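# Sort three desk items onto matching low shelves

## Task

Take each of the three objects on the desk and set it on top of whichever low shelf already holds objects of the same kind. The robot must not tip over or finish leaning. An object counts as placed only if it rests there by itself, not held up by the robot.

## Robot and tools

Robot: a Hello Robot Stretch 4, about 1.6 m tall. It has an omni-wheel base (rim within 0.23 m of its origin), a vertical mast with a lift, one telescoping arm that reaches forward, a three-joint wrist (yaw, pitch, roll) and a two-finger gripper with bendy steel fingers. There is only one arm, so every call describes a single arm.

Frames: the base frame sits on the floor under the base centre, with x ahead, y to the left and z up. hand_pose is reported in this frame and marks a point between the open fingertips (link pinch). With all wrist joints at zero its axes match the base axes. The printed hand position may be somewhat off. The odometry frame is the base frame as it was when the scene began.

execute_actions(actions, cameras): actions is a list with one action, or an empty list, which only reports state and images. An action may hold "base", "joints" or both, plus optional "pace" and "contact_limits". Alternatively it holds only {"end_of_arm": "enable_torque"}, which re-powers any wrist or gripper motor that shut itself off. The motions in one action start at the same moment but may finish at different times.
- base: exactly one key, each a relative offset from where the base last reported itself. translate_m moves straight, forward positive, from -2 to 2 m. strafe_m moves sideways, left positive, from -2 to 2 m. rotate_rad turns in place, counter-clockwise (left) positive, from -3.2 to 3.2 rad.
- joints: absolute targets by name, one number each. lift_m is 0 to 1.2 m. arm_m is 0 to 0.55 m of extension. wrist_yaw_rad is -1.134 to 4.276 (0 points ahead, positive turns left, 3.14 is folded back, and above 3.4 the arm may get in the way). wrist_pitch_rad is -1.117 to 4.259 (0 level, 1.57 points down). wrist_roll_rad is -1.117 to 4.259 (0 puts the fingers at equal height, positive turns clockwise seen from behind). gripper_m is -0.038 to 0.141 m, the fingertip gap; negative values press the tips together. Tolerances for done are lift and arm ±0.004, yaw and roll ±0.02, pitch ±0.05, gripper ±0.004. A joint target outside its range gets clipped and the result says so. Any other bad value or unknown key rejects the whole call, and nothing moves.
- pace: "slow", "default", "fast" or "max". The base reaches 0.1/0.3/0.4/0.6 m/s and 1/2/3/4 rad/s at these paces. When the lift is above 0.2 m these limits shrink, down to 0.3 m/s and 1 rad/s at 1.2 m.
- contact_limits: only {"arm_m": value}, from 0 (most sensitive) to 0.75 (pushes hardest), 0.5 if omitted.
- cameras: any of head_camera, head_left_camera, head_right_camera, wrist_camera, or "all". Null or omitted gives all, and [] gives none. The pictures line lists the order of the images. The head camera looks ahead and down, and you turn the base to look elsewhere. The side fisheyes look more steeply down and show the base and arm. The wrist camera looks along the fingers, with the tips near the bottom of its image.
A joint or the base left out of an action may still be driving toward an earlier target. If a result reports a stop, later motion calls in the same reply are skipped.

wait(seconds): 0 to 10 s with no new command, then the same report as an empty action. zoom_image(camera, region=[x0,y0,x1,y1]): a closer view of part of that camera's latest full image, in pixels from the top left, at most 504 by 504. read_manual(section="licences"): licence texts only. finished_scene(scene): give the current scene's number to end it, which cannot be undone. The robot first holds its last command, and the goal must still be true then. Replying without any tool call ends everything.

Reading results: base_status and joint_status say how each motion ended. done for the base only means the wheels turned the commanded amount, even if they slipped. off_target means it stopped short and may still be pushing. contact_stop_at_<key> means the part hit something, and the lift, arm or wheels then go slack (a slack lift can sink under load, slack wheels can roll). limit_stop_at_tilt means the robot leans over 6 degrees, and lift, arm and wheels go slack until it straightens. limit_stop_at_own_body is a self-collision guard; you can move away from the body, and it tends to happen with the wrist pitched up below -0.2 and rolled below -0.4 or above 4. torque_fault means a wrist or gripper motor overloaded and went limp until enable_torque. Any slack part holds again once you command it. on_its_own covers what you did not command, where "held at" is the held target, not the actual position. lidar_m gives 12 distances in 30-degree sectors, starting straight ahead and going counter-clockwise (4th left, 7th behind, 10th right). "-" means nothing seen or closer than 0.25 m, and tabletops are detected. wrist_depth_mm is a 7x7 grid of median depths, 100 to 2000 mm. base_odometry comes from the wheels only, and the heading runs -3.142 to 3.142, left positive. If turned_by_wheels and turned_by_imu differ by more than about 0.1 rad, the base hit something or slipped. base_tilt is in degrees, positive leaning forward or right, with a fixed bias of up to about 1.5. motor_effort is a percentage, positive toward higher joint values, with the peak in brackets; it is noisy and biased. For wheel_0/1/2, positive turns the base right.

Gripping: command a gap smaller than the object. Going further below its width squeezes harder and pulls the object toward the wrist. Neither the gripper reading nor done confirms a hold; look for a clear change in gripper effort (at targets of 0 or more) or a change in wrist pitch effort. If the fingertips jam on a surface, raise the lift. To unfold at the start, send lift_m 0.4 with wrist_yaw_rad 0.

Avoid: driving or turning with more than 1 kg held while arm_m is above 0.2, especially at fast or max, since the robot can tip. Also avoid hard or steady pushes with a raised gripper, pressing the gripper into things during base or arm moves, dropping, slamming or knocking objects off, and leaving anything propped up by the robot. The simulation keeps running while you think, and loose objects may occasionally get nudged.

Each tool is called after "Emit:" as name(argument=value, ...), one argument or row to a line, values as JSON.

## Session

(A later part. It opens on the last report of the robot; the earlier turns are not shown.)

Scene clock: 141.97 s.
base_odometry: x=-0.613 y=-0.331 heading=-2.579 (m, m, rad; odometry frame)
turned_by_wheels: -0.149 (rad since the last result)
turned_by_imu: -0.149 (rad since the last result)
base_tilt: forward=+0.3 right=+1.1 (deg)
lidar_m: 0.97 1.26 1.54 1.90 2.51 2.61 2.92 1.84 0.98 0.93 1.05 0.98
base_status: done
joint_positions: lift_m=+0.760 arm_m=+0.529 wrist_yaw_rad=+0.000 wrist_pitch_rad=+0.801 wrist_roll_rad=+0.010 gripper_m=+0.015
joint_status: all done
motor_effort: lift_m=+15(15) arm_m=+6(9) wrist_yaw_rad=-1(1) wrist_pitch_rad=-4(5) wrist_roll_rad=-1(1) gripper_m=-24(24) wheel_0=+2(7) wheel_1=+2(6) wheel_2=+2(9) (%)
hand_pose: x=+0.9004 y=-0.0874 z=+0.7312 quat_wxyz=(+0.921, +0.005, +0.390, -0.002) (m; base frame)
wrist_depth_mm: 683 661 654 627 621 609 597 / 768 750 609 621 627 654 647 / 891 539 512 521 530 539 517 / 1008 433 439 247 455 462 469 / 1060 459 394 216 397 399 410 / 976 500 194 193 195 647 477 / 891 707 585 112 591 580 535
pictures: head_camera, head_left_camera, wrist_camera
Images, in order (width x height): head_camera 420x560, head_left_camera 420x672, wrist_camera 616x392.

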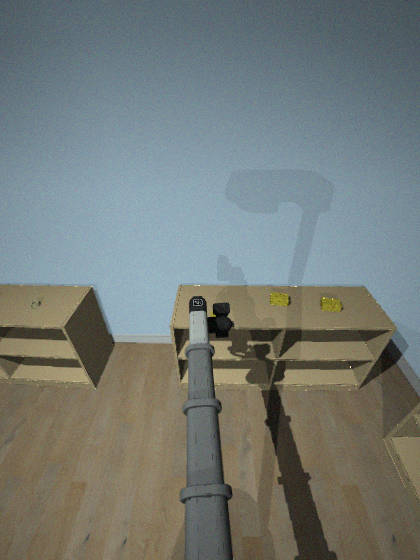

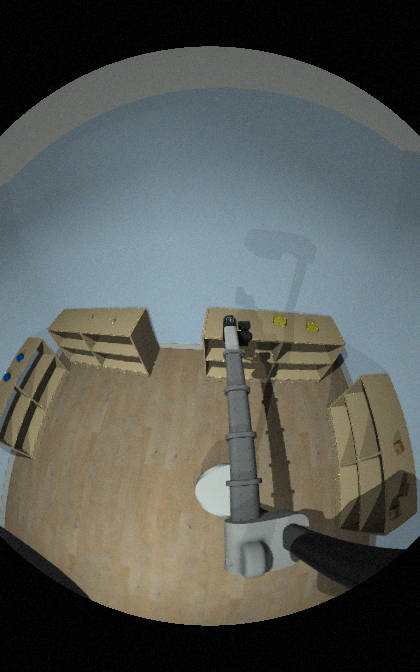

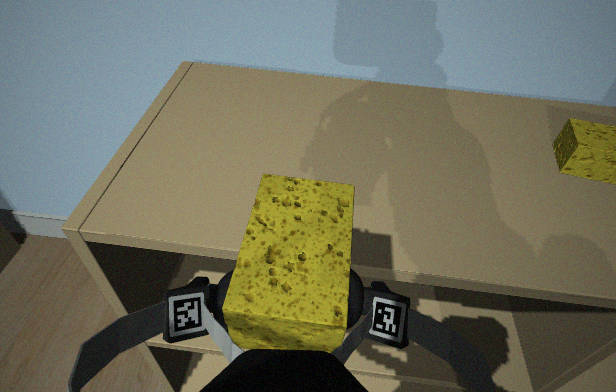

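Emit:
execute_actions(
  actions=[
    {"base":{"translate_m":0.18}},
  ],
  cameras=[],
)

Emit:
execute_actions(
  actions=[
    {"joints":{"lift_m":0.676}},
  ],
  cameras=["wrist_camera"],
)

Emit:
execute_actions(
  actions=[
    {"joints":{"gripper_m":0.1}},
  ],
  cameras=[],
)

Emit:
execute_actions(
  actions=[
    {"joints":{"lift_m":0.78,"arm_m":0.42}},
  ],
  cameras=["wrist_camera"],
)

Emit:
execute_actions(
  actions=[
    {"base":{"rotate_rad":3.08},"joints":{"arm_m":0,"lift_m":0.86}},
  ],
  cameras=[],
)

Emit:
execute_actions(
  actions=[
    {"base":{"translate_m":2.0},"pace":"fast"},
  ],
  cameras=[],
)

Emit:
execute_actions(
  actions=[
    {"base":{"translate_m":0.16},"joints":{"arm_m":0.2},"pace":"fast"},
  ],
  cameras=["head_camera","wrist_camera"],
)

Scene clock: 216.87 s.
base_odometry: x=-0.765 y=-0.427 heading=-2.579 (m, m, rad; odometry frame)
turned_by_wheels: +0.000 (rad since the last result)
turned_by_imu: +0.000 (rad since the last result)
base_tilt: forward=+0.3 right=+1.1 (deg)
lidar_m: 0.78 1.12 1.26 1.90 2.47 2.83 3.52 1.84 1.00 0.94 1.05 0.83
base_status: done
joint_positions: lift_m=+0.760 arm_m=+0.529 wrist_yaw_rad=+0.000 wrist_pitch_rad=+0.801 wrist_roll_rad=+0.010 gripper_m=+0.015
joint_status: not commanded
motor_effort: lift_m=+15(15) arm_m=+7(6) wrist_yaw_rad=-1(1) wrist_pitch_rad=-4(5) wrist_roll_rad=-2(1) gripper_m=-24(24) wheel_0=+2(4) wheel_1=+1(7) wheel_2=-2(11) (%)
hand_pose: x=+0.9004 y=-0.0874 z=+0.7312 quat_wxyz=(+0.921, +0.005, +0.390, -0.002) (m; base frame)
wrist_depth_mm: 492 477 466 455 445 433 424 / 549 530 517 508 496 484 473 / 627 574 512 544 535 535 530 / 732 433 439 245 455 462 469 / 842 382 377 215 397 404 410 / 342 336 194 194 195 357 362 / 301 297 303 112 312 312 324
pictures: none
No camera images: the call's "cameras" was empty. Leave "cameras" out to get every camera's image.

Scene clock: 218.20 s.
base_odometry: x=-0.765 y=-0.427 heading=-2.579 (m, m, rad; odometry frame)
turned_by_wheels: +0.000 (rad since the last result)
turned_by_imu: +0.000 (rad since the last result)
base_tilt: forward=+0.3 right=+1.1 (deg)
lidar_m: 0.80 1.13 1.25 1.91 2.48 2.79 3.53 1.85 0.98 0.96 1.06 0.82
base_status: not commanded
joint_positions: lift_m=+0.676 arm_m=+0.529 wrist_yaw_rad=+0.000 wrist_pitch_rad=+0.801 wrist_roll_rad=+0.010 gripper_m=+0.015
joint_status: all done
motor_effort: lift_m=+15(15) arm_m=+6(6) wrist_yaw_rad=-1(1) wrist_pitch_rad=-4(5) wrist_roll_rad=-1(1) gripper_m=-24(23) wheel_0=+2(2) wheel_1=+1(1) wheel_2=-3(3) (%)
hand_pose: x=+0.9004 y=-0.0874 z=+0.6472 quat_wxyz=(+0.921, +0.005, +0.390, -0.002) (m; base frame)
wrist_depth_mm: 492 480 466 455 445 436 424 / 554 452 445 480 477 477 469 / 609 368 375 384 389 399 407 / 312 317 320 246 334 340 345 / 274 281 276 216 290 296 300 / 247 247 193 194 195 263 265 / 223 217 223 112 229 231 239
pictures: wrist_camera
Images, in order (width x height): wrist_camera 616x392.

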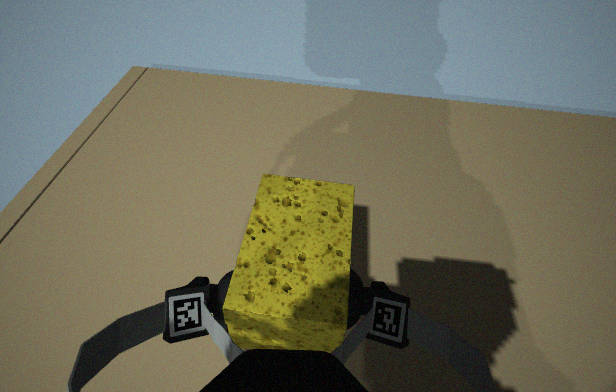

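Scene clock: 219.87 s.
base_odometry: x=-0.765 y=-0.427 heading=-2.579 (m, m, rad; odometry frame)
turned_by_wheels: +0.000 (rad since the last result)
turned_by_imu: +0.000 (rad since the last result)
base_tilt: forward=+0.3 right=+1.1 (deg)
lidar_m: 0.80 1.09 1.24 1.89 2.50 2.77 3.55 1.82 0.99 0.94 1.03 0.83
base_status: not commanded
joint_positions: lift_m=+0.676 arm_m=+0.529 wrist_yaw_rad=+0.000 wrist_pitch_rad=+0.801 wrist_roll_rad=+0.010 gripper_m=+0.100
joint_status: all done
motor_effort: lift_m=+15(15) arm_m=+6(7) wrist_yaw_rad=-1(2) wrist_pitch_rad=-5(5) wrist_roll_rad=-1(1) gripper_m=+0(24) wheel_0=+2(2) wheel_1=+1(1) wheel_2=-3(3) (%)
hand_pose: x=+0.9004 y=-0.0874 z=+0.6472 quat_wxyz=(+0.921, +0.005, +0.390, -0.002) (m; base frame)
wrist_depth_mm: 488 477 466 455 445 433 427 / 549 452 449 480 477 473 477 / 609 368 375 384 389 394 407 / 315 317 322 266 334 338 343 / 276 279 282 233 291 297 300 / 246 238 210 211 202 263 265 / 223 222 228 112 231 233 239
pictures: none
No camera images: the call's "cameras" was empty. Leave "cameras" out to get every camera's image.

Scene clock: 221.33 s.
base_odometry: x=-0.765 y=-0.427 heading=-2.579 (m, m, rad; odometry frame)
turned_by_wheels: +0.000 (rad since the last result)
turned_by_imu: +0.000 (rad since the last result)
base_tilt: forward=+0.2 right=+1.1 (deg)
lidar_m: 0.79 1.14 1.26 1.91 2.48 2.81 3.53 1.84 0.97 0.95 1.04 0.83
base_status: not commanded
joint_positions: lift_m=+0.780 arm_m=+0.421 wrist_yaw_rad=+0.000 wrist_pitch_rad=+0.802 wrist_roll_rad=+0.010 gripper_m=+0.100
joint_status: all done
motor_effort: lift_m=+21(22) arm_m=-7(6) wrist_yaw_rad=+0(2) wrist_pitch_rad=-5(5) wrist_roll_rad=-1(1) gripper_m=-1(0) wheel_0=+2(1) wheel_1=+1(1) wheel_2=-3(2) (%)
hand_pose: x=+0.7928 y=-0.0874 z=+0.7507 quat_wxyz=(+0.921, +0.005, +0.390, -0.002) (m; base frame)
wrist_depth_mm: 609 591 574 564 554 535 530 / 676 661 627 621 609 597 580 / 768 723 544 549 569 580 591 / 904 462 466 421 480 492 484 / 1042 404 410 370 421 430 436 / 976 359 359 370 202 379 384 / 904 549 585 112 580 347 353
pictures: wrist_camera
Images, in order (width x height): wrist_camera 616x392.

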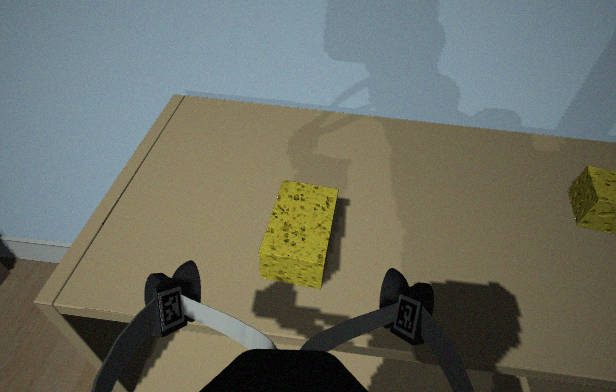

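Scene clock: 224.17 s.
base_odometry: x=-0.765 y=-0.427 heading=+0.501 (m, m, rad; odometry frame)
turned_by_wheels: +3.079 (rad since the last result)
turned_by_imu: +3.062 (rad since the last result)
base_tilt: forward=+0.3 right=+1.1 (deg)
lidar_m: 2.67 1.94 0.98 0.93 1.03 0.84 0.80 1.11 1.20 1.92 2.40 2.79
base_status: done
joint_positions: lift_m=+0.860 arm_m=+0.001 wrist_yaw_rad=+0.000 wrist_pitch_rad=+0.801 wrist_roll_rad=+0.010 gripper_m=+0.100
joint_status: all done
motor_effort: lift_m=+20(19) arm_m=-7(8) wrist_yaw_rad=+1(2) wrist_pitch_rad=-5(5) wrist_roll_rad=+0(1) gripper_m=+0(0) wheel_0=-1(9) wheel_1=-4(9) wheel_2=-4(10) (%)
hand_pose: x=+0.3728 y=-0.0874 z=+0.8308 quat_wxyz=(+0.921, +0.005, +0.390, -0.002) (m; base frame)
wrist_depth_mm: - - - - - - - / 1921 1921 - - - - - / 1618 1618 1661 1708 1756 1756 1808 / 1397 1430 1430 1499 1464 1499 1576 / 1229 1255 1255 1308 1308 1336 1366 / 1098 1060 1078 1160 202 1182 1160 / 1008 976 1008 112 1025 1042 1060
pictures: none
No camera images: the call's "cameras" was empty. Leave "cameras" out to get every camera's image.

Scene clock: 230.63 s.
base_odometry: x=+0.990 y=+0.533 heading=+0.501 (m, m, rad; odometry frame)
turned_by_wheels: +0.000 (rad since the last result)
turned_by_imu: -0.002 (rad since the last result)
base_tilt: forward=+0.3 right=+1.1 (deg)
lidar_m: 0.66 0.72 1.35 1.32 1.41 1.57 2.86 2.77 2.45 2.36 0.98 0.70
base_status: done
joint_positions: lift_m=+0.860 arm_m=+0.001 wrist_yaw_rad=+0.000 wrist_pitch_rad=+0.801 wrist_roll_rad=+0.010 gripper_m=+0.100
joint_status: not commanded
motor_effort: lift_m=+20(20) arm_m=-7(7) wrist_yaw_rad=+0(1) wrist_pitch_rad=-5(5) wrist_roll_rad=-1(1) gripper_m=+0(2) wheel_0=+1(5) wheel_1=+1(9) wheel_2=+0(14) (%)
hand_pose: x=+0.3728 y=-0.0874 z=+0.8308 quat_wxyz=(+0.921, +0.005, +0.390, -0.002) (m; base frame)
wrist_depth_mm: 699 715 741 750 788 809 831 / 574 580 597 609 627 640 647 / 1499 1576 820 1182 1576 569 580 / 1366 1397 1430 1430 1464 1397 1537 / 1229 1229 1205 1308 1308 1308 1366 / 1060 1060 1078 1138 202 1138 1182 / 991 976 991 112 1025 1042 1060
pictures: none
No camera images: the call's "cameras" was empty. Leave "cameras" out to get every camera's image.

Scene clock: 232.30 s.
base_odometry: x=+1.130 y=+0.610 heading=+0.501 (m, m, rad; odometry frame)
turned_by_wheels: +0.000 (rad since the last result)
turned_by_imu: +0.000 (rad since the last result)
base_tilt: forward=+0.3 right=+1.1 (deg)
lidar_m: 0.55 0.57 0.77 1.30 1.40 1.71 3.04 2.77 2.47 2.36 0.80 0.54
base_status: done
joint_positions: lift_m=+0.860 arm_m=+0.199 wrist_yaw_rad=+0.000 wrist_pitch_rad=+0.801 wrist_roll_rad=+0.010 gripper_m=+0.100
joint_status: all done
motor_effort: lift_m=+20(20) arm_m=+6(6) wrist_yaw_rad=+1(1) wrist_pitch_rad=-5(6) wrist_roll_rad=-1(1) gripper_m=+0(1) wheel_0=+2(5) wheel_1=+1(6) wheel_2=-1(10) (%)
hand_pose: x=+0.5705 y=-0.0874 z=+0.8308 quat_wxyz=(+0.921, +0.005, +0.390, -0.002) (m; base frame)
wrist_depth_mm: 691 707 732 759 768 798 820 / 564 580 585 609 621 640 647 / 477 488 500 504 517 525 535 / 413 421 427 433 439 449 455 / 364 368 364 373 384 392 397 / 324 315 317 340 202 349 351 / 300 297 300 112 306 307 315
pictures: head_camera, wrist_camera
Images, in order (width x height): head_camera 420x560, wrist_camera 616x392.

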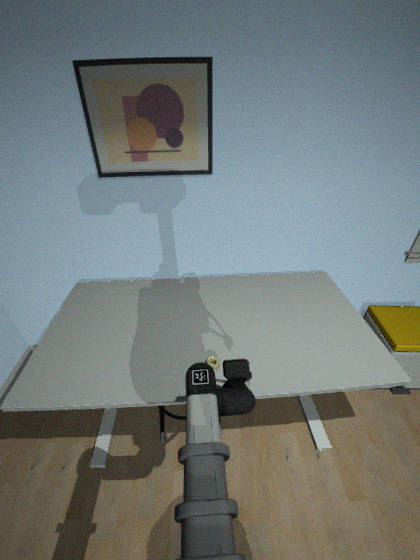

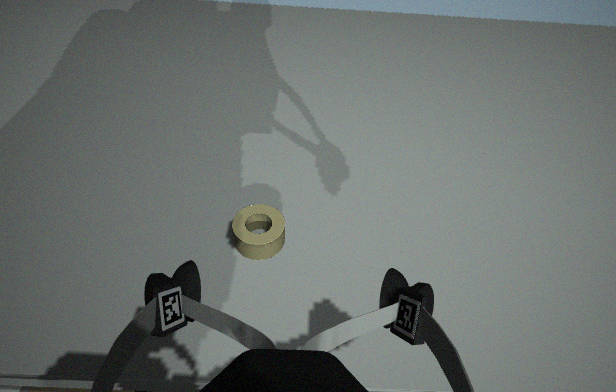

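Emit:
execute_actions(
  actions=[
    {"base":{"strafe_m":0.038},"joints":{"arm_m":0.31,"lift_m":0.81}},
  ],
  cameras=[],
)

Emit:
execute_actions(
  actions=[
    {"joints":{"lift_m":0.773}},
  ],
  cameras=["wrist_camera"],
)

Scene clock: 238.27 s.
base_odometry: x=+1.112 y=+0.644 heading=+0.501 (m, m, rad; odometry frame)
turned_by_wheels: +0.000 (rad since the last result)
turned_by_imu: +0.000 (rad since the last result)
base_tilt: forward=+0.3 right=+1.1 (deg)
lidar_m: 0.51 0.56 0.77 1.28 1.37 1.69 3.07 2.85 2.51 2.39 0.75 0.56
base_status: done
joint_positions: lift_m=+0.810 arm_m=+0.309 wrist_yaw_rad=+0.000 wrist_pitch_rad=+0.801 wrist_roll_rad=+0.010 gripper_m=+0.100
joint_status: all done
motor_effort: lift_m=+15(21) arm_m=+6(8) wrist_yaw_rad=+0(1) wrist_pitch_rad=-5(5) wrist_roll_rad=-1(1) gripper_m=-1(1) wheel_0=-1(8) wheel_1=+2(10) wheel_2=+0(1) (%)
hand_pose: x=+0.6804 y=-0.0874 z=+0.7812 quat_wxyz=(+0.921, +0.005, +0.390, -0.002) (m; base frame)
wrist_depth_mm: 574 603 609 634 654 668 683 / 469 484 492 504 521 530 544 / 399 407 413 421 430 442 449 / 345 353 355 362 368 375 382 / 304 309 312 319 324 327 330 / 272 264 256 267 202 290 294 / 246 244 251 112 256 258 264
pictures: none
No camera images: the call's "cameras" was empty. Leave "cameras" out to get every camera's image.

Scene clock: 239.27 s.
base_odometry: x=+1.112 y=+0.644 heading=+0.501 (m, m, rad; odometry frame)
turned_by_wheels: +0.000 (rad since the last result)
turned_by_imu: +0.000 (rad since the last result)
base_tilt: forward=+0.3 right=+1.1 (deg)
lidar_m: 0.52 0.56 0.77 1.27 1.36 1.70 3.04 2.81 2.46 2.39 0.78 0.56
base_status: not commanded
joint_positions: lift_m=+0.773 arm_m=+0.309 wrist_yaw_rad=+0.000 wrist_pitch_rad=+0.801 wrist_roll_rad=+0.010 gripper_m=+0.100
joint_status: all done
motor_effort: lift_m=+13(10) arm_m=+6(7) wrist_yaw_rad=+2(1) wrist_pitch_rad=-4(5) wrist_roll_rad=-1(0) gripper_m=-1(0) wheel_0=-1(1) wheel_1=+2(2) wheel_2=+0(0) (%)
hand_pose: x=+0.6805 y=-0.0875 z=+0.7444 quat_wxyz=(+0.921, +0.005, +0.390, -0.002) (m; base frame)
wrist_depth_mm: 496 512 530 544 564 574 591 / 407 418 427 439 445 462 469 / 345 349 357 364 373 379 387 / 298 303 307 312 320 324 329 / 262 266 270 263 279 282 285 / 235 227 229 226 201 251 253 / 212 211 216 112 220 221 229
pictures: wrist_camera
Images, in order (width x height): wrist_camera 616x392.

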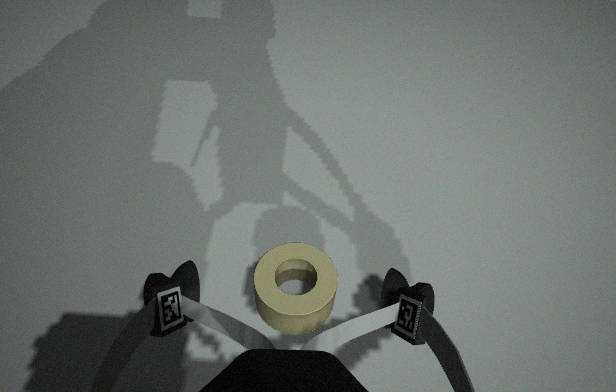

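Emit:
execute_actions(
  actions=[
    {"joints":{"gripper_m":0.005}},
  ],
  cameras=[],
)

Emit:
execute_actions(
  actions=[
    {"joints":{"lift_m":0.85}},
  ],
  cameras=["wrist_camera"],
)

Emit:
execute_actions(
  actions=[
    {"base":{"rotate_rad":-2.7},"joints":{"arm_m":0}},
  ],
  cameras=[],
)

Emit:
execute_actions(
  actions=[
    {"base":{"translate_m":2.0},"joints":{"lift_m":0.75},"pace":"fast"},
  ],
  cameras=[],
)

Emit:
execute_actions(
  actions=[
    {"base":{"rotate_rad":-0.33},"joints":{"arm_m":0.53}},
  ],
  cameras=["head_camera","wrist_camera"],
)

Scene clock: 250.00 s.
base_odometry: x=+1.112 y=+0.644 heading=+0.501 (m, m, rad; odometry frame)
turned_by_wheels: +0.000 (rad since the last result)
turned_by_imu: +0.000 (rad since the last result)
base_tilt: forward=+0.3 right=+1.1 (deg)
lidar_m: 0.51 0.55 0.79 1.27 1.39 1.67 3.02 2.81 2.51 2.39 0.77 0.56
base_status: not commanded
joint_positions: lift_m=+0.773 arm_m=+0.309 wrist_yaw_rad=+0.000 wrist_pitch_rad=+0.801 wrist_roll_rad=+0.010 gripper_m=+0.005
joint_status: all done
motor_effort: lift_m=+14(14) arm_m=+6(7) wrist_yaw_rad=-1(1) wrist_pitch_rad=-4(5) wrist_roll_rad=-1(0) gripper_m=-24(25) wheel_0=-1(1) wheel_1=+2(1) wheel_2=+0(0) (%)
hand_pose: x=+0.6804 y=-0.0875 z=+0.7443 quat_wxyz=(+0.921, +0.005, +0.390, -0.002) (m; base frame)
wrist_depth_mm: 496 508 521 539 559 574 585 / 404 415 424 433 442 455 462 / 342 349 355 364 368 375 387 / 296 300 306 310 315 322 324 / 262 265 268 267 277 279 283 / 233 236 194 211 191 248 252 / 211 206 215 112 216 216 225
pictures: none
No camera images: the call's "cameras" was empty. Leave "cameras" out to get every camera's image.

Scene clock: 251.30 s.
base_odometry: x=+1.112 y=+0.644 heading=+0.501 (m, m, rad; odometry frame)
turned_by_wheels: +0.000 (rad since the last result)
turned_by_imu: +0.000 (rad since the last result)
base_tilt: forward=+0.3 right=+1.1 (deg)
lidar_m: 0.51 0.56 0.74 1.26 1.34 1.68 3.08 2.78 2.48 2.40 0.76 0.54
base_status: not commanded
joint_positions: lift_m=+0.850 arm_m=+0.309 wrist_yaw_rad=+0.000 wrist_pitch_rad=+0.801 wrist_roll_rad=+0.010 gripper_m=+0.005
joint_status: all done
motor_effort: lift_m=+21(19) arm_m=+7(7) wrist_yaw_rad=+1(0) wrist_pitch_rad=-5(5) wrist_roll_rad=-1(1) gripper_m=-23(23) wheel_0=-1(1) wheel_1=+1(2) wheel_2=+0(0) (%)
hand_pose: x=+0.6804 y=-0.0875 z=+0.8207 quat_wxyz=(+0.921, +0.005, +0.390, -0.002) (m; base frame)
wrist_depth_mm: 661 683 715 732 759 759 768 / 544 559 569 580 591 609 621 / 466 469 480 488 500 508 517 / 397 404 410 421 427 433 439 / 349 355 362 359 370 377 384 / 314 317 193 211 190 334 340 / 285 277 289 112 291 291 304
pictures: wrist_camera
Images, in order (width x height): wrist_camera 616x392.

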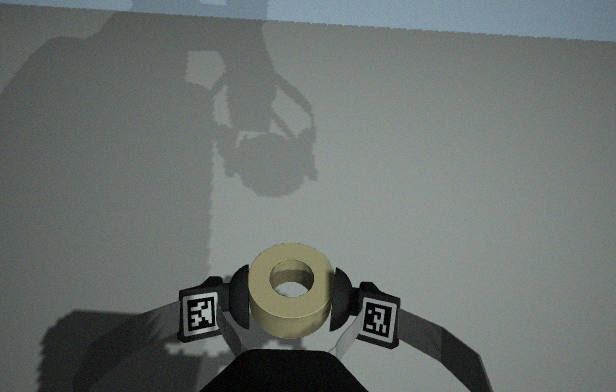

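Scene clock: 253.93 s.
base_odometry: x=+1.112 y=+0.644 heading=-2.198 (m, m, rad; odometry frame)
turned_by_wheels: -2.699 (rad since the last result)
turned_by_imu: -2.684 (rad since the last result)
base_tilt: forward=+0.3 right=+1.1 (deg)
lidar_m: 3.11 2.55 2.40 0.87 0.55 0.51 0.53 0.71 1.24 1.34 1.67 2.95
base_status: done
joint_positions: lift_m=+0.850 arm_m=+0.001 wrist_yaw_rad=+0.000 wrist_pitch_rad=+0.802 wrist_roll_rad=+0.010 gripper_m=+0.005
joint_status: all done
motor_effort: lift_m=+20(21) arm_m=-7(8) wrist_yaw_rad=+0(3) wrist_pitch_rad=-6(5) wrist_roll_rad=-1(1) gripper_m=-24(23) wheel_0=+1(5) wheel_1=+3(7) wheel_2=+5(12) (%)
hand_pose: x=+0.3728 y=-0.0874 z=+0.8208 quat_wxyz=(+0.921, +0.005, +0.390, -0.002) (m; base frame)
wrist_depth_mm: - - - - - - - / 1863 1983 1983 - - - - / 1618 1661 1661 1661 1756 1808 1808 / 1397 1397 1464 1464 1499 1499 1537 / 1205 1229 1229 1255 1308 1308 1366 / 1118 1078 193 211 191 1138 1182 / 960 960 991 112 1025 1008 1060
pictures: none
No camera images: the call's "cameras" was empty. Leave "cameras" out to get every camera's image.

Scene clock: 260.40 s.
base_odometry: x=-0.062 y=-0.976 heading=-2.198 (m, m, rad; odometry frame)
turned_by_wheels: +0.000 (rad since the last result)
turned_by_imu: -0.003 (rad since the last result)
base_tilt: forward=+0.3 right=+1.1 (deg)
lidar_m: 1.17 1.20 1.10 1.56 2.08 2.33 2.66 2.32 1.72 1.81 1.27 1.16
base_status: done
joint_positions: lift_m=+0.750 arm_m=+0.001 wrist_yaw_rad=+0.000 wrist_pitch_rad=+0.802 wrist_roll_rad=+0.010 gripper_m=+0.005
joint_status: all done
motor_effort: lift_m=+15(16) arm_m=-6(7) wrist_yaw_rad=-1(1) wrist_pitch_rad=-5(5) wrist_roll_rad=-1(1) gripper_m=-24(24) wheel_0=+2(8) wheel_1=+1(8) wheel_2=-3(16) (%)
hand_pose: x=+0.3727 y=-0.0874 z=+0.7211 quat_wxyz=(+0.921, +0.005, +0.390, -0.002) (m; base frame)
wrist_depth_mm: 1255 1430 1397 1281 1336 904 1118 / 1430 1537 1576 1255 1138 1255 1205 / 1308 1430 1430 1430 1366 1397 1308 / 1229 1255 1281 1308 1255 1336 1336 / 1098 1098 1138 1118 1160 1182 1205 / 960 976 193 211 191 1060 1060 / 878 854 891 112 904 904 960
pictures: none
No camera images: the call's "cameras" was empty. Leave "cameras" out to get every camera's image.

Scene clock: 263.00 s.
base_odometry: x=-0.062 y=-0.976 heading=-2.527 (m, m, rad; odometry frame)
turned_by_wheels: -0.329 (rad since the last result)
turned_by_imu: -0.327 (rad since the last result)
base_tilt: forward=+0.3 right=+1.1 (deg)
lidar_m: 1.13 1.25 1.13 1.11 1.64 2.59 2.65 2.58 1.76 1.73 1.53 1.32
base_status: done
joint_positions: lift_m=+0.750 arm_m=+0.529 wrist_yaw_rad=+0.000 wrist_pitch_rad=+0.802 wrist_roll_rad=+0.010 gripper_m=+0.005
joint_status: all done
motor_effort: lift_m=+15(15) arm_m=+7(6) wrist_yaw_rad=-1(0) wrist_pitch_rad=-5(6) wrist_roll_rad=+0(1) gripper_m=-23(23) wheel_0=+1(6) wheel_1=+3(10) wheel_2=+4(9) (%)
hand_pose: x=+0.9004 y=-0.0874 z=+0.7212 quat_wxyz=(+0.921, +0.005, +0.390, -0.002) (m; base frame)
wrist_depth_mm: 661 707 723 741 809 768 750 / 564 574 591 603 878 866 831 / 768 878 535 525 991 960 931 / 759 778 788 798 1138 1098 1025 / 946 991 732 668 1160 1182 976 / 960 946 194 211 191 1042 931 / 891 854 904 112 891 904 917
pictures: head_camera, wrist_camera
Images, in order (width x height): head_camera 420x560, wrist_camera 616x392.

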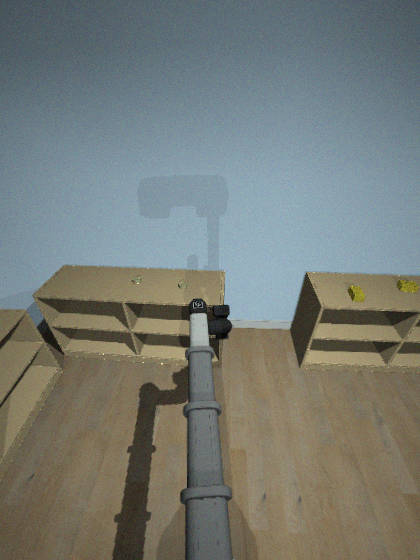

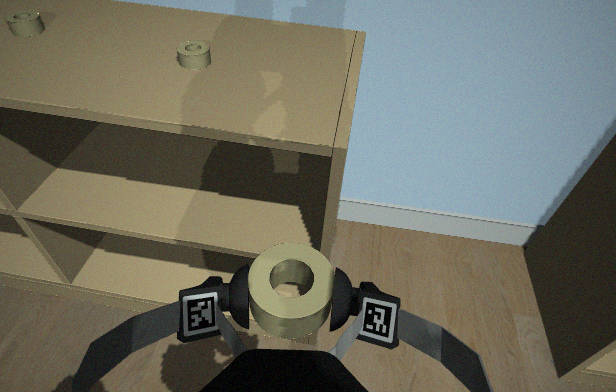

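Emit:
execute_actions(
  actions=[
    {"base":{"strafe_m":0.08}},
  ],
  cameras=[],
)

Emit:
execute_actions(
  actions=[
    {"base":{"translate_m":0.34}},
  ],
  cameras=[],
)

Emit:
execute_actions(
  actions=[
    {"joints":{"lift_m":0.667}},
  ],
  cameras=["wrist_camera"],
)

Scene clock: 268.77 s.
base_odometry: x=-0.016 y=-1.041 heading=-2.527 (m, m, rad; odometry frame)
turned_by_wheels: +0.000 (rad since the last result)
turned_by_imu: +0.000 (rad since the last result)
base_tilt: forward=+0.3 right=+1.1 (deg)
lidar_m: 1.15 1.26 1.06 1.05 1.59 2.38 2.63 2.59 1.85 1.81 1.53 1.35
base_status: done
joint_positions: lift_m=+0.750 arm_m=+0.529 wrist_yaw_rad=+0.000 wrist_pitch_rad=+0.802 wrist_roll_rad=+0.010 gripper_m=+0.005
joint_status: not commanded
motor_effort: lift_m=+15(15) arm_m=+7(7) wrist_yaw_rad=-2(0) wrist_pitch_rad=-5(5) wrist_roll_rad=-1(1) gripper_m=-24(23) wheel_0=-1(8) wheel_1=+0(10) wheel_2=+0(1) (%)
hand_pose: x=+0.9004 y=-0.0874 z=+0.7212 quat_wxyz=(+0.921, +0.005, +0.390, -0.002) (m; base frame)
wrist_depth_mm: 668 707 732 741 788 788 759 / 564 574 585 603 668 866 842 / 676 854 866 535 549 960 946 / 759 778 788 809 1098 1098 1042 / 976 976 976 707 1138 1182 1098 / 976 946 193 211 190 1042 1042 / 866 854 904 112 904 904 931
pictures: none
No camera images: the call's "cameras" was empty. Leave "cameras" out to get every camera's image.

Scene clock: 271.37 s.
base_odometry: x=-0.294 y=-1.237 heading=-2.527 (m, m, rad; odometry frame)
turned_by_wheels: +0.000 (rad since the last result)
turned_by_imu: +0.000 (rad since the last result)
base_tilt: forward=+0.3 right=+1.1 (deg)
lidar_m: 0.82 0.91 1.01 0.99 1.11 2.29 3.01 2.93 1.88 1.87 1.10 0.89
base_status: done
joint_positions: lift_m=+0.750 arm_m=+0.529 wrist_yaw_rad=+0.000 wrist_pitch_rad=+0.802 wrist_roll_rad=+0.010 gripper_m=+0.005
joint_status: not commanded
motor_effort: lift_m=+15(15) arm_m=+6(6) wrist_yaw_rad=+1(2) wrist_pitch_rad=-5(5) wrist_roll_rad=-1(1) gripper_m=-23(24) wheel_0=+0(8) wheel_1=+1(5) wheel_2=-3(13) (%)
hand_pose: x=+0.9004 y=-0.0874 z=+0.7212 quat_wxyz=(+0.921, +0.005, +0.390, -0.002) (m; base frame)
wrist_depth_mm: 544 530 508 492 477 462 449 / 580 574 569 549 530 512 496 / 477 488 492 504 512 569 554 / 410 418 427 436 436 640 627 / 362 368 370 370 387 723 723 / 324 329 193 211 190 866 854 / 294 286 298 112 301 904 917
pictures: none
No camera images: the call's "cameras" was empty. Leave "cameras" out to get every camera's image.

Scene clock: 272.70 s.
base_odometry: x=-0.294 y=-1.237 heading=-2.527 (m, m, rad; odometry frame)
turned_by_wheels: +0.000 (rad since the last result)
turned_by_imu: +0.000 (rad since the last result)
base_tilt: forward=+0.3 right=+1.1 (deg)
lidar_m: 0.82 0.92 1.00 0.99 1.10 2.35 3.01 2.95 1.89 1.85 1.10 0.86
base_status: not commanded
joint_positions: lift_m=+0.667 arm_m=+0.529 wrist_yaw_rad=+0.000 wrist_pitch_rad=+0.802 wrist_roll_rad=+0.010 gripper_m=+0.005
joint_status: all done
motor_effort: lift_m=+15(13) arm_m=+6(6) wrist_yaw_rad=-1(0) wrist_pitch_rad=-5(5) wrist_roll_rad=-1(1) gripper_m=-24(23) wheel_0=+0(0) wheel_1=+1(1) wheel_2=-3(3) (%)
hand_pose: x=+0.9004 y=-0.0874 z=+0.6382 quat_wxyz=(+0.921, +0.005, +0.390, -0.002) (m; base frame)
wrist_depth_mm: 517 512 508 492 477 462 445 / 413 421 430 439 449 504 496 / 345 353 351 366 375 544 554 / 300 304 309 317 322 336 627 / 265 267 272 272 279 290 723 / 236 240 193 211 191 253 842 / 452 221 219 112 220 219 854
pictures: wrist_camera
Images, in order (width x height): wrist_camera 616x392.

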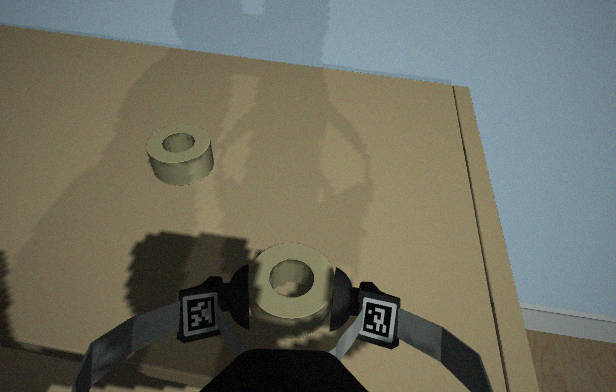

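Emit:
execute_actions(
  actions=[
    {"joints":{"gripper_m":0.08}},
  ],
  cameras=[],
)

Emit:
execute_actions(
  actions=[
    {"joints":{"lift_m":0.76,"arm_m":0.45}},
  ],
  cameras=["wrist_camera","head_left_camera"],
)

Emit:
finished_scene(
  scene=2,
)

Scene clock: 279.03 s.
base_odometry: x=-0.294 y=-1.237 heading=-2.527 (m, m, rad; odometry frame)
turned_by_wheels: +0.000 (rad since the last result)
turned_by_imu: +0.000 (rad since the last result)
base_tilt: forward=+0.3 right=+1.1 (deg)
lidar_m: 0.83 0.92 1.01 0.99 1.10 2.32 3.00 2.92 1.88 1.86 1.08 0.90
base_status: not commanded
joint_positions: lift_m=+0.667 arm_m=+0.529 wrist_yaw_rad=+0.000 wrist_pitch_rad=+0.802 wrist_roll_rad=+0.010 gripper_m=+0.080
joint_status: all done
motor_effort: lift_m=+15(15) arm_m=+6(6) wrist_yaw_rad=+1(1) wrist_pitch_rad=-5(5) wrist_roll_rad=+0(1) gripper_m=-2(24) wheel_0=+0(0) wheel_1=+1(1) wheel_2=-3(3) (%)
hand_pose: x=+0.9004 y=-0.0874 z=+0.6382 quat_wxyz=(+0.921, +0.005, +0.390, -0.002) (m; base frame)
wrist_depth_mm: 521 517 508 496 480 459 449 / 413 418 430 439 452 500 496 / 347 349 351 368 373 544 554 / 298 306 309 315 320 338 627 / 264 270 272 272 281 290 732 / 237 235 216 225 202 253 842 / 449 220 220 112 221 227 854
pictures: none
No camera images: the call's "cameras" was empty. Leave "cameras" out to get every camera's image.

Scene clock: 280.43 s.
base_odometry: x=-0.294 y=-1.237 heading=-2.527 (m, m, rad; odometry frame)
turned_by_wheels: +0.000 (rad since the last result)
turned_by_imu: +0.000 (rad since the last result)
base_tilt: forward=+0.3 right=+1.1 (deg)
lidar_m: 0.80 0.93 0.99 1.00 1.08 2.36 2.98 2.93 1.86 1.88 1.11 0.88
base_status: not commanded
joint_positions: lift_m=+0.760 arm_m=+0.451 wrist_yaw_rad=+0.000 wrist_pitch_rad=+0.802 wrist_roll_rad=+0.010 gripper_m=+0.080
joint_status: all done
motor_effort: lift_m=+21(25) arm_m=-7(8) wrist_yaw_rad=-3(1) wrist_pitch_rad=-5(5) wrist_roll_rad=-1(1) gripper_m=-1(1) wheel_0=+0(0) wheel_1=+1(1) wheel_2=-3(3) (%)
hand_pose: x=+0.8228 y=-0.0874 z=+0.7307 quat_wxyz=(+0.921, +0.005, +0.390, -0.002) (m; base frame)
wrist_depth_mm: 627 615 597 569 554 535 517 / 580 591 621 615 603 597 574 / 488 500 504 517 530 661 640 / 427 433 427 449 452 759 732 / 373 379 384 379 397 866 831 / 597 349 215 347 203 1008 976 / 580 554 564 112 347 946 946
pictures: head_left_camera, wrist_camera
Images, in order (width x height): head_left_camera 420x672, wrist_camera 616x392.

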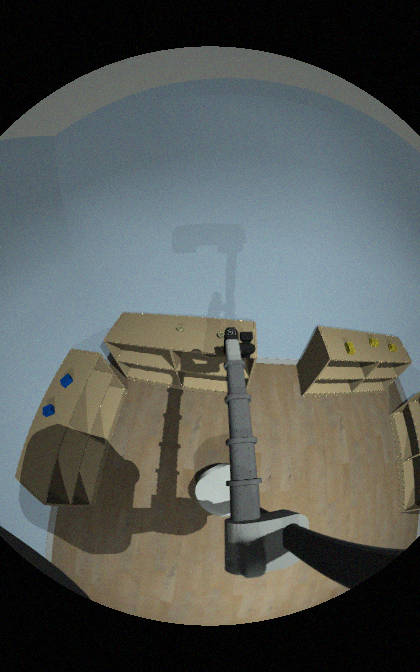

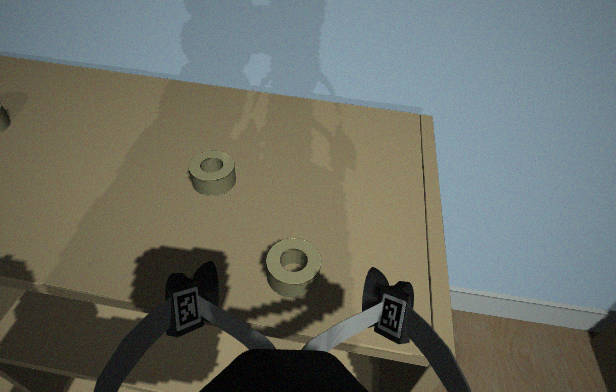

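The scene is finished: the task was done.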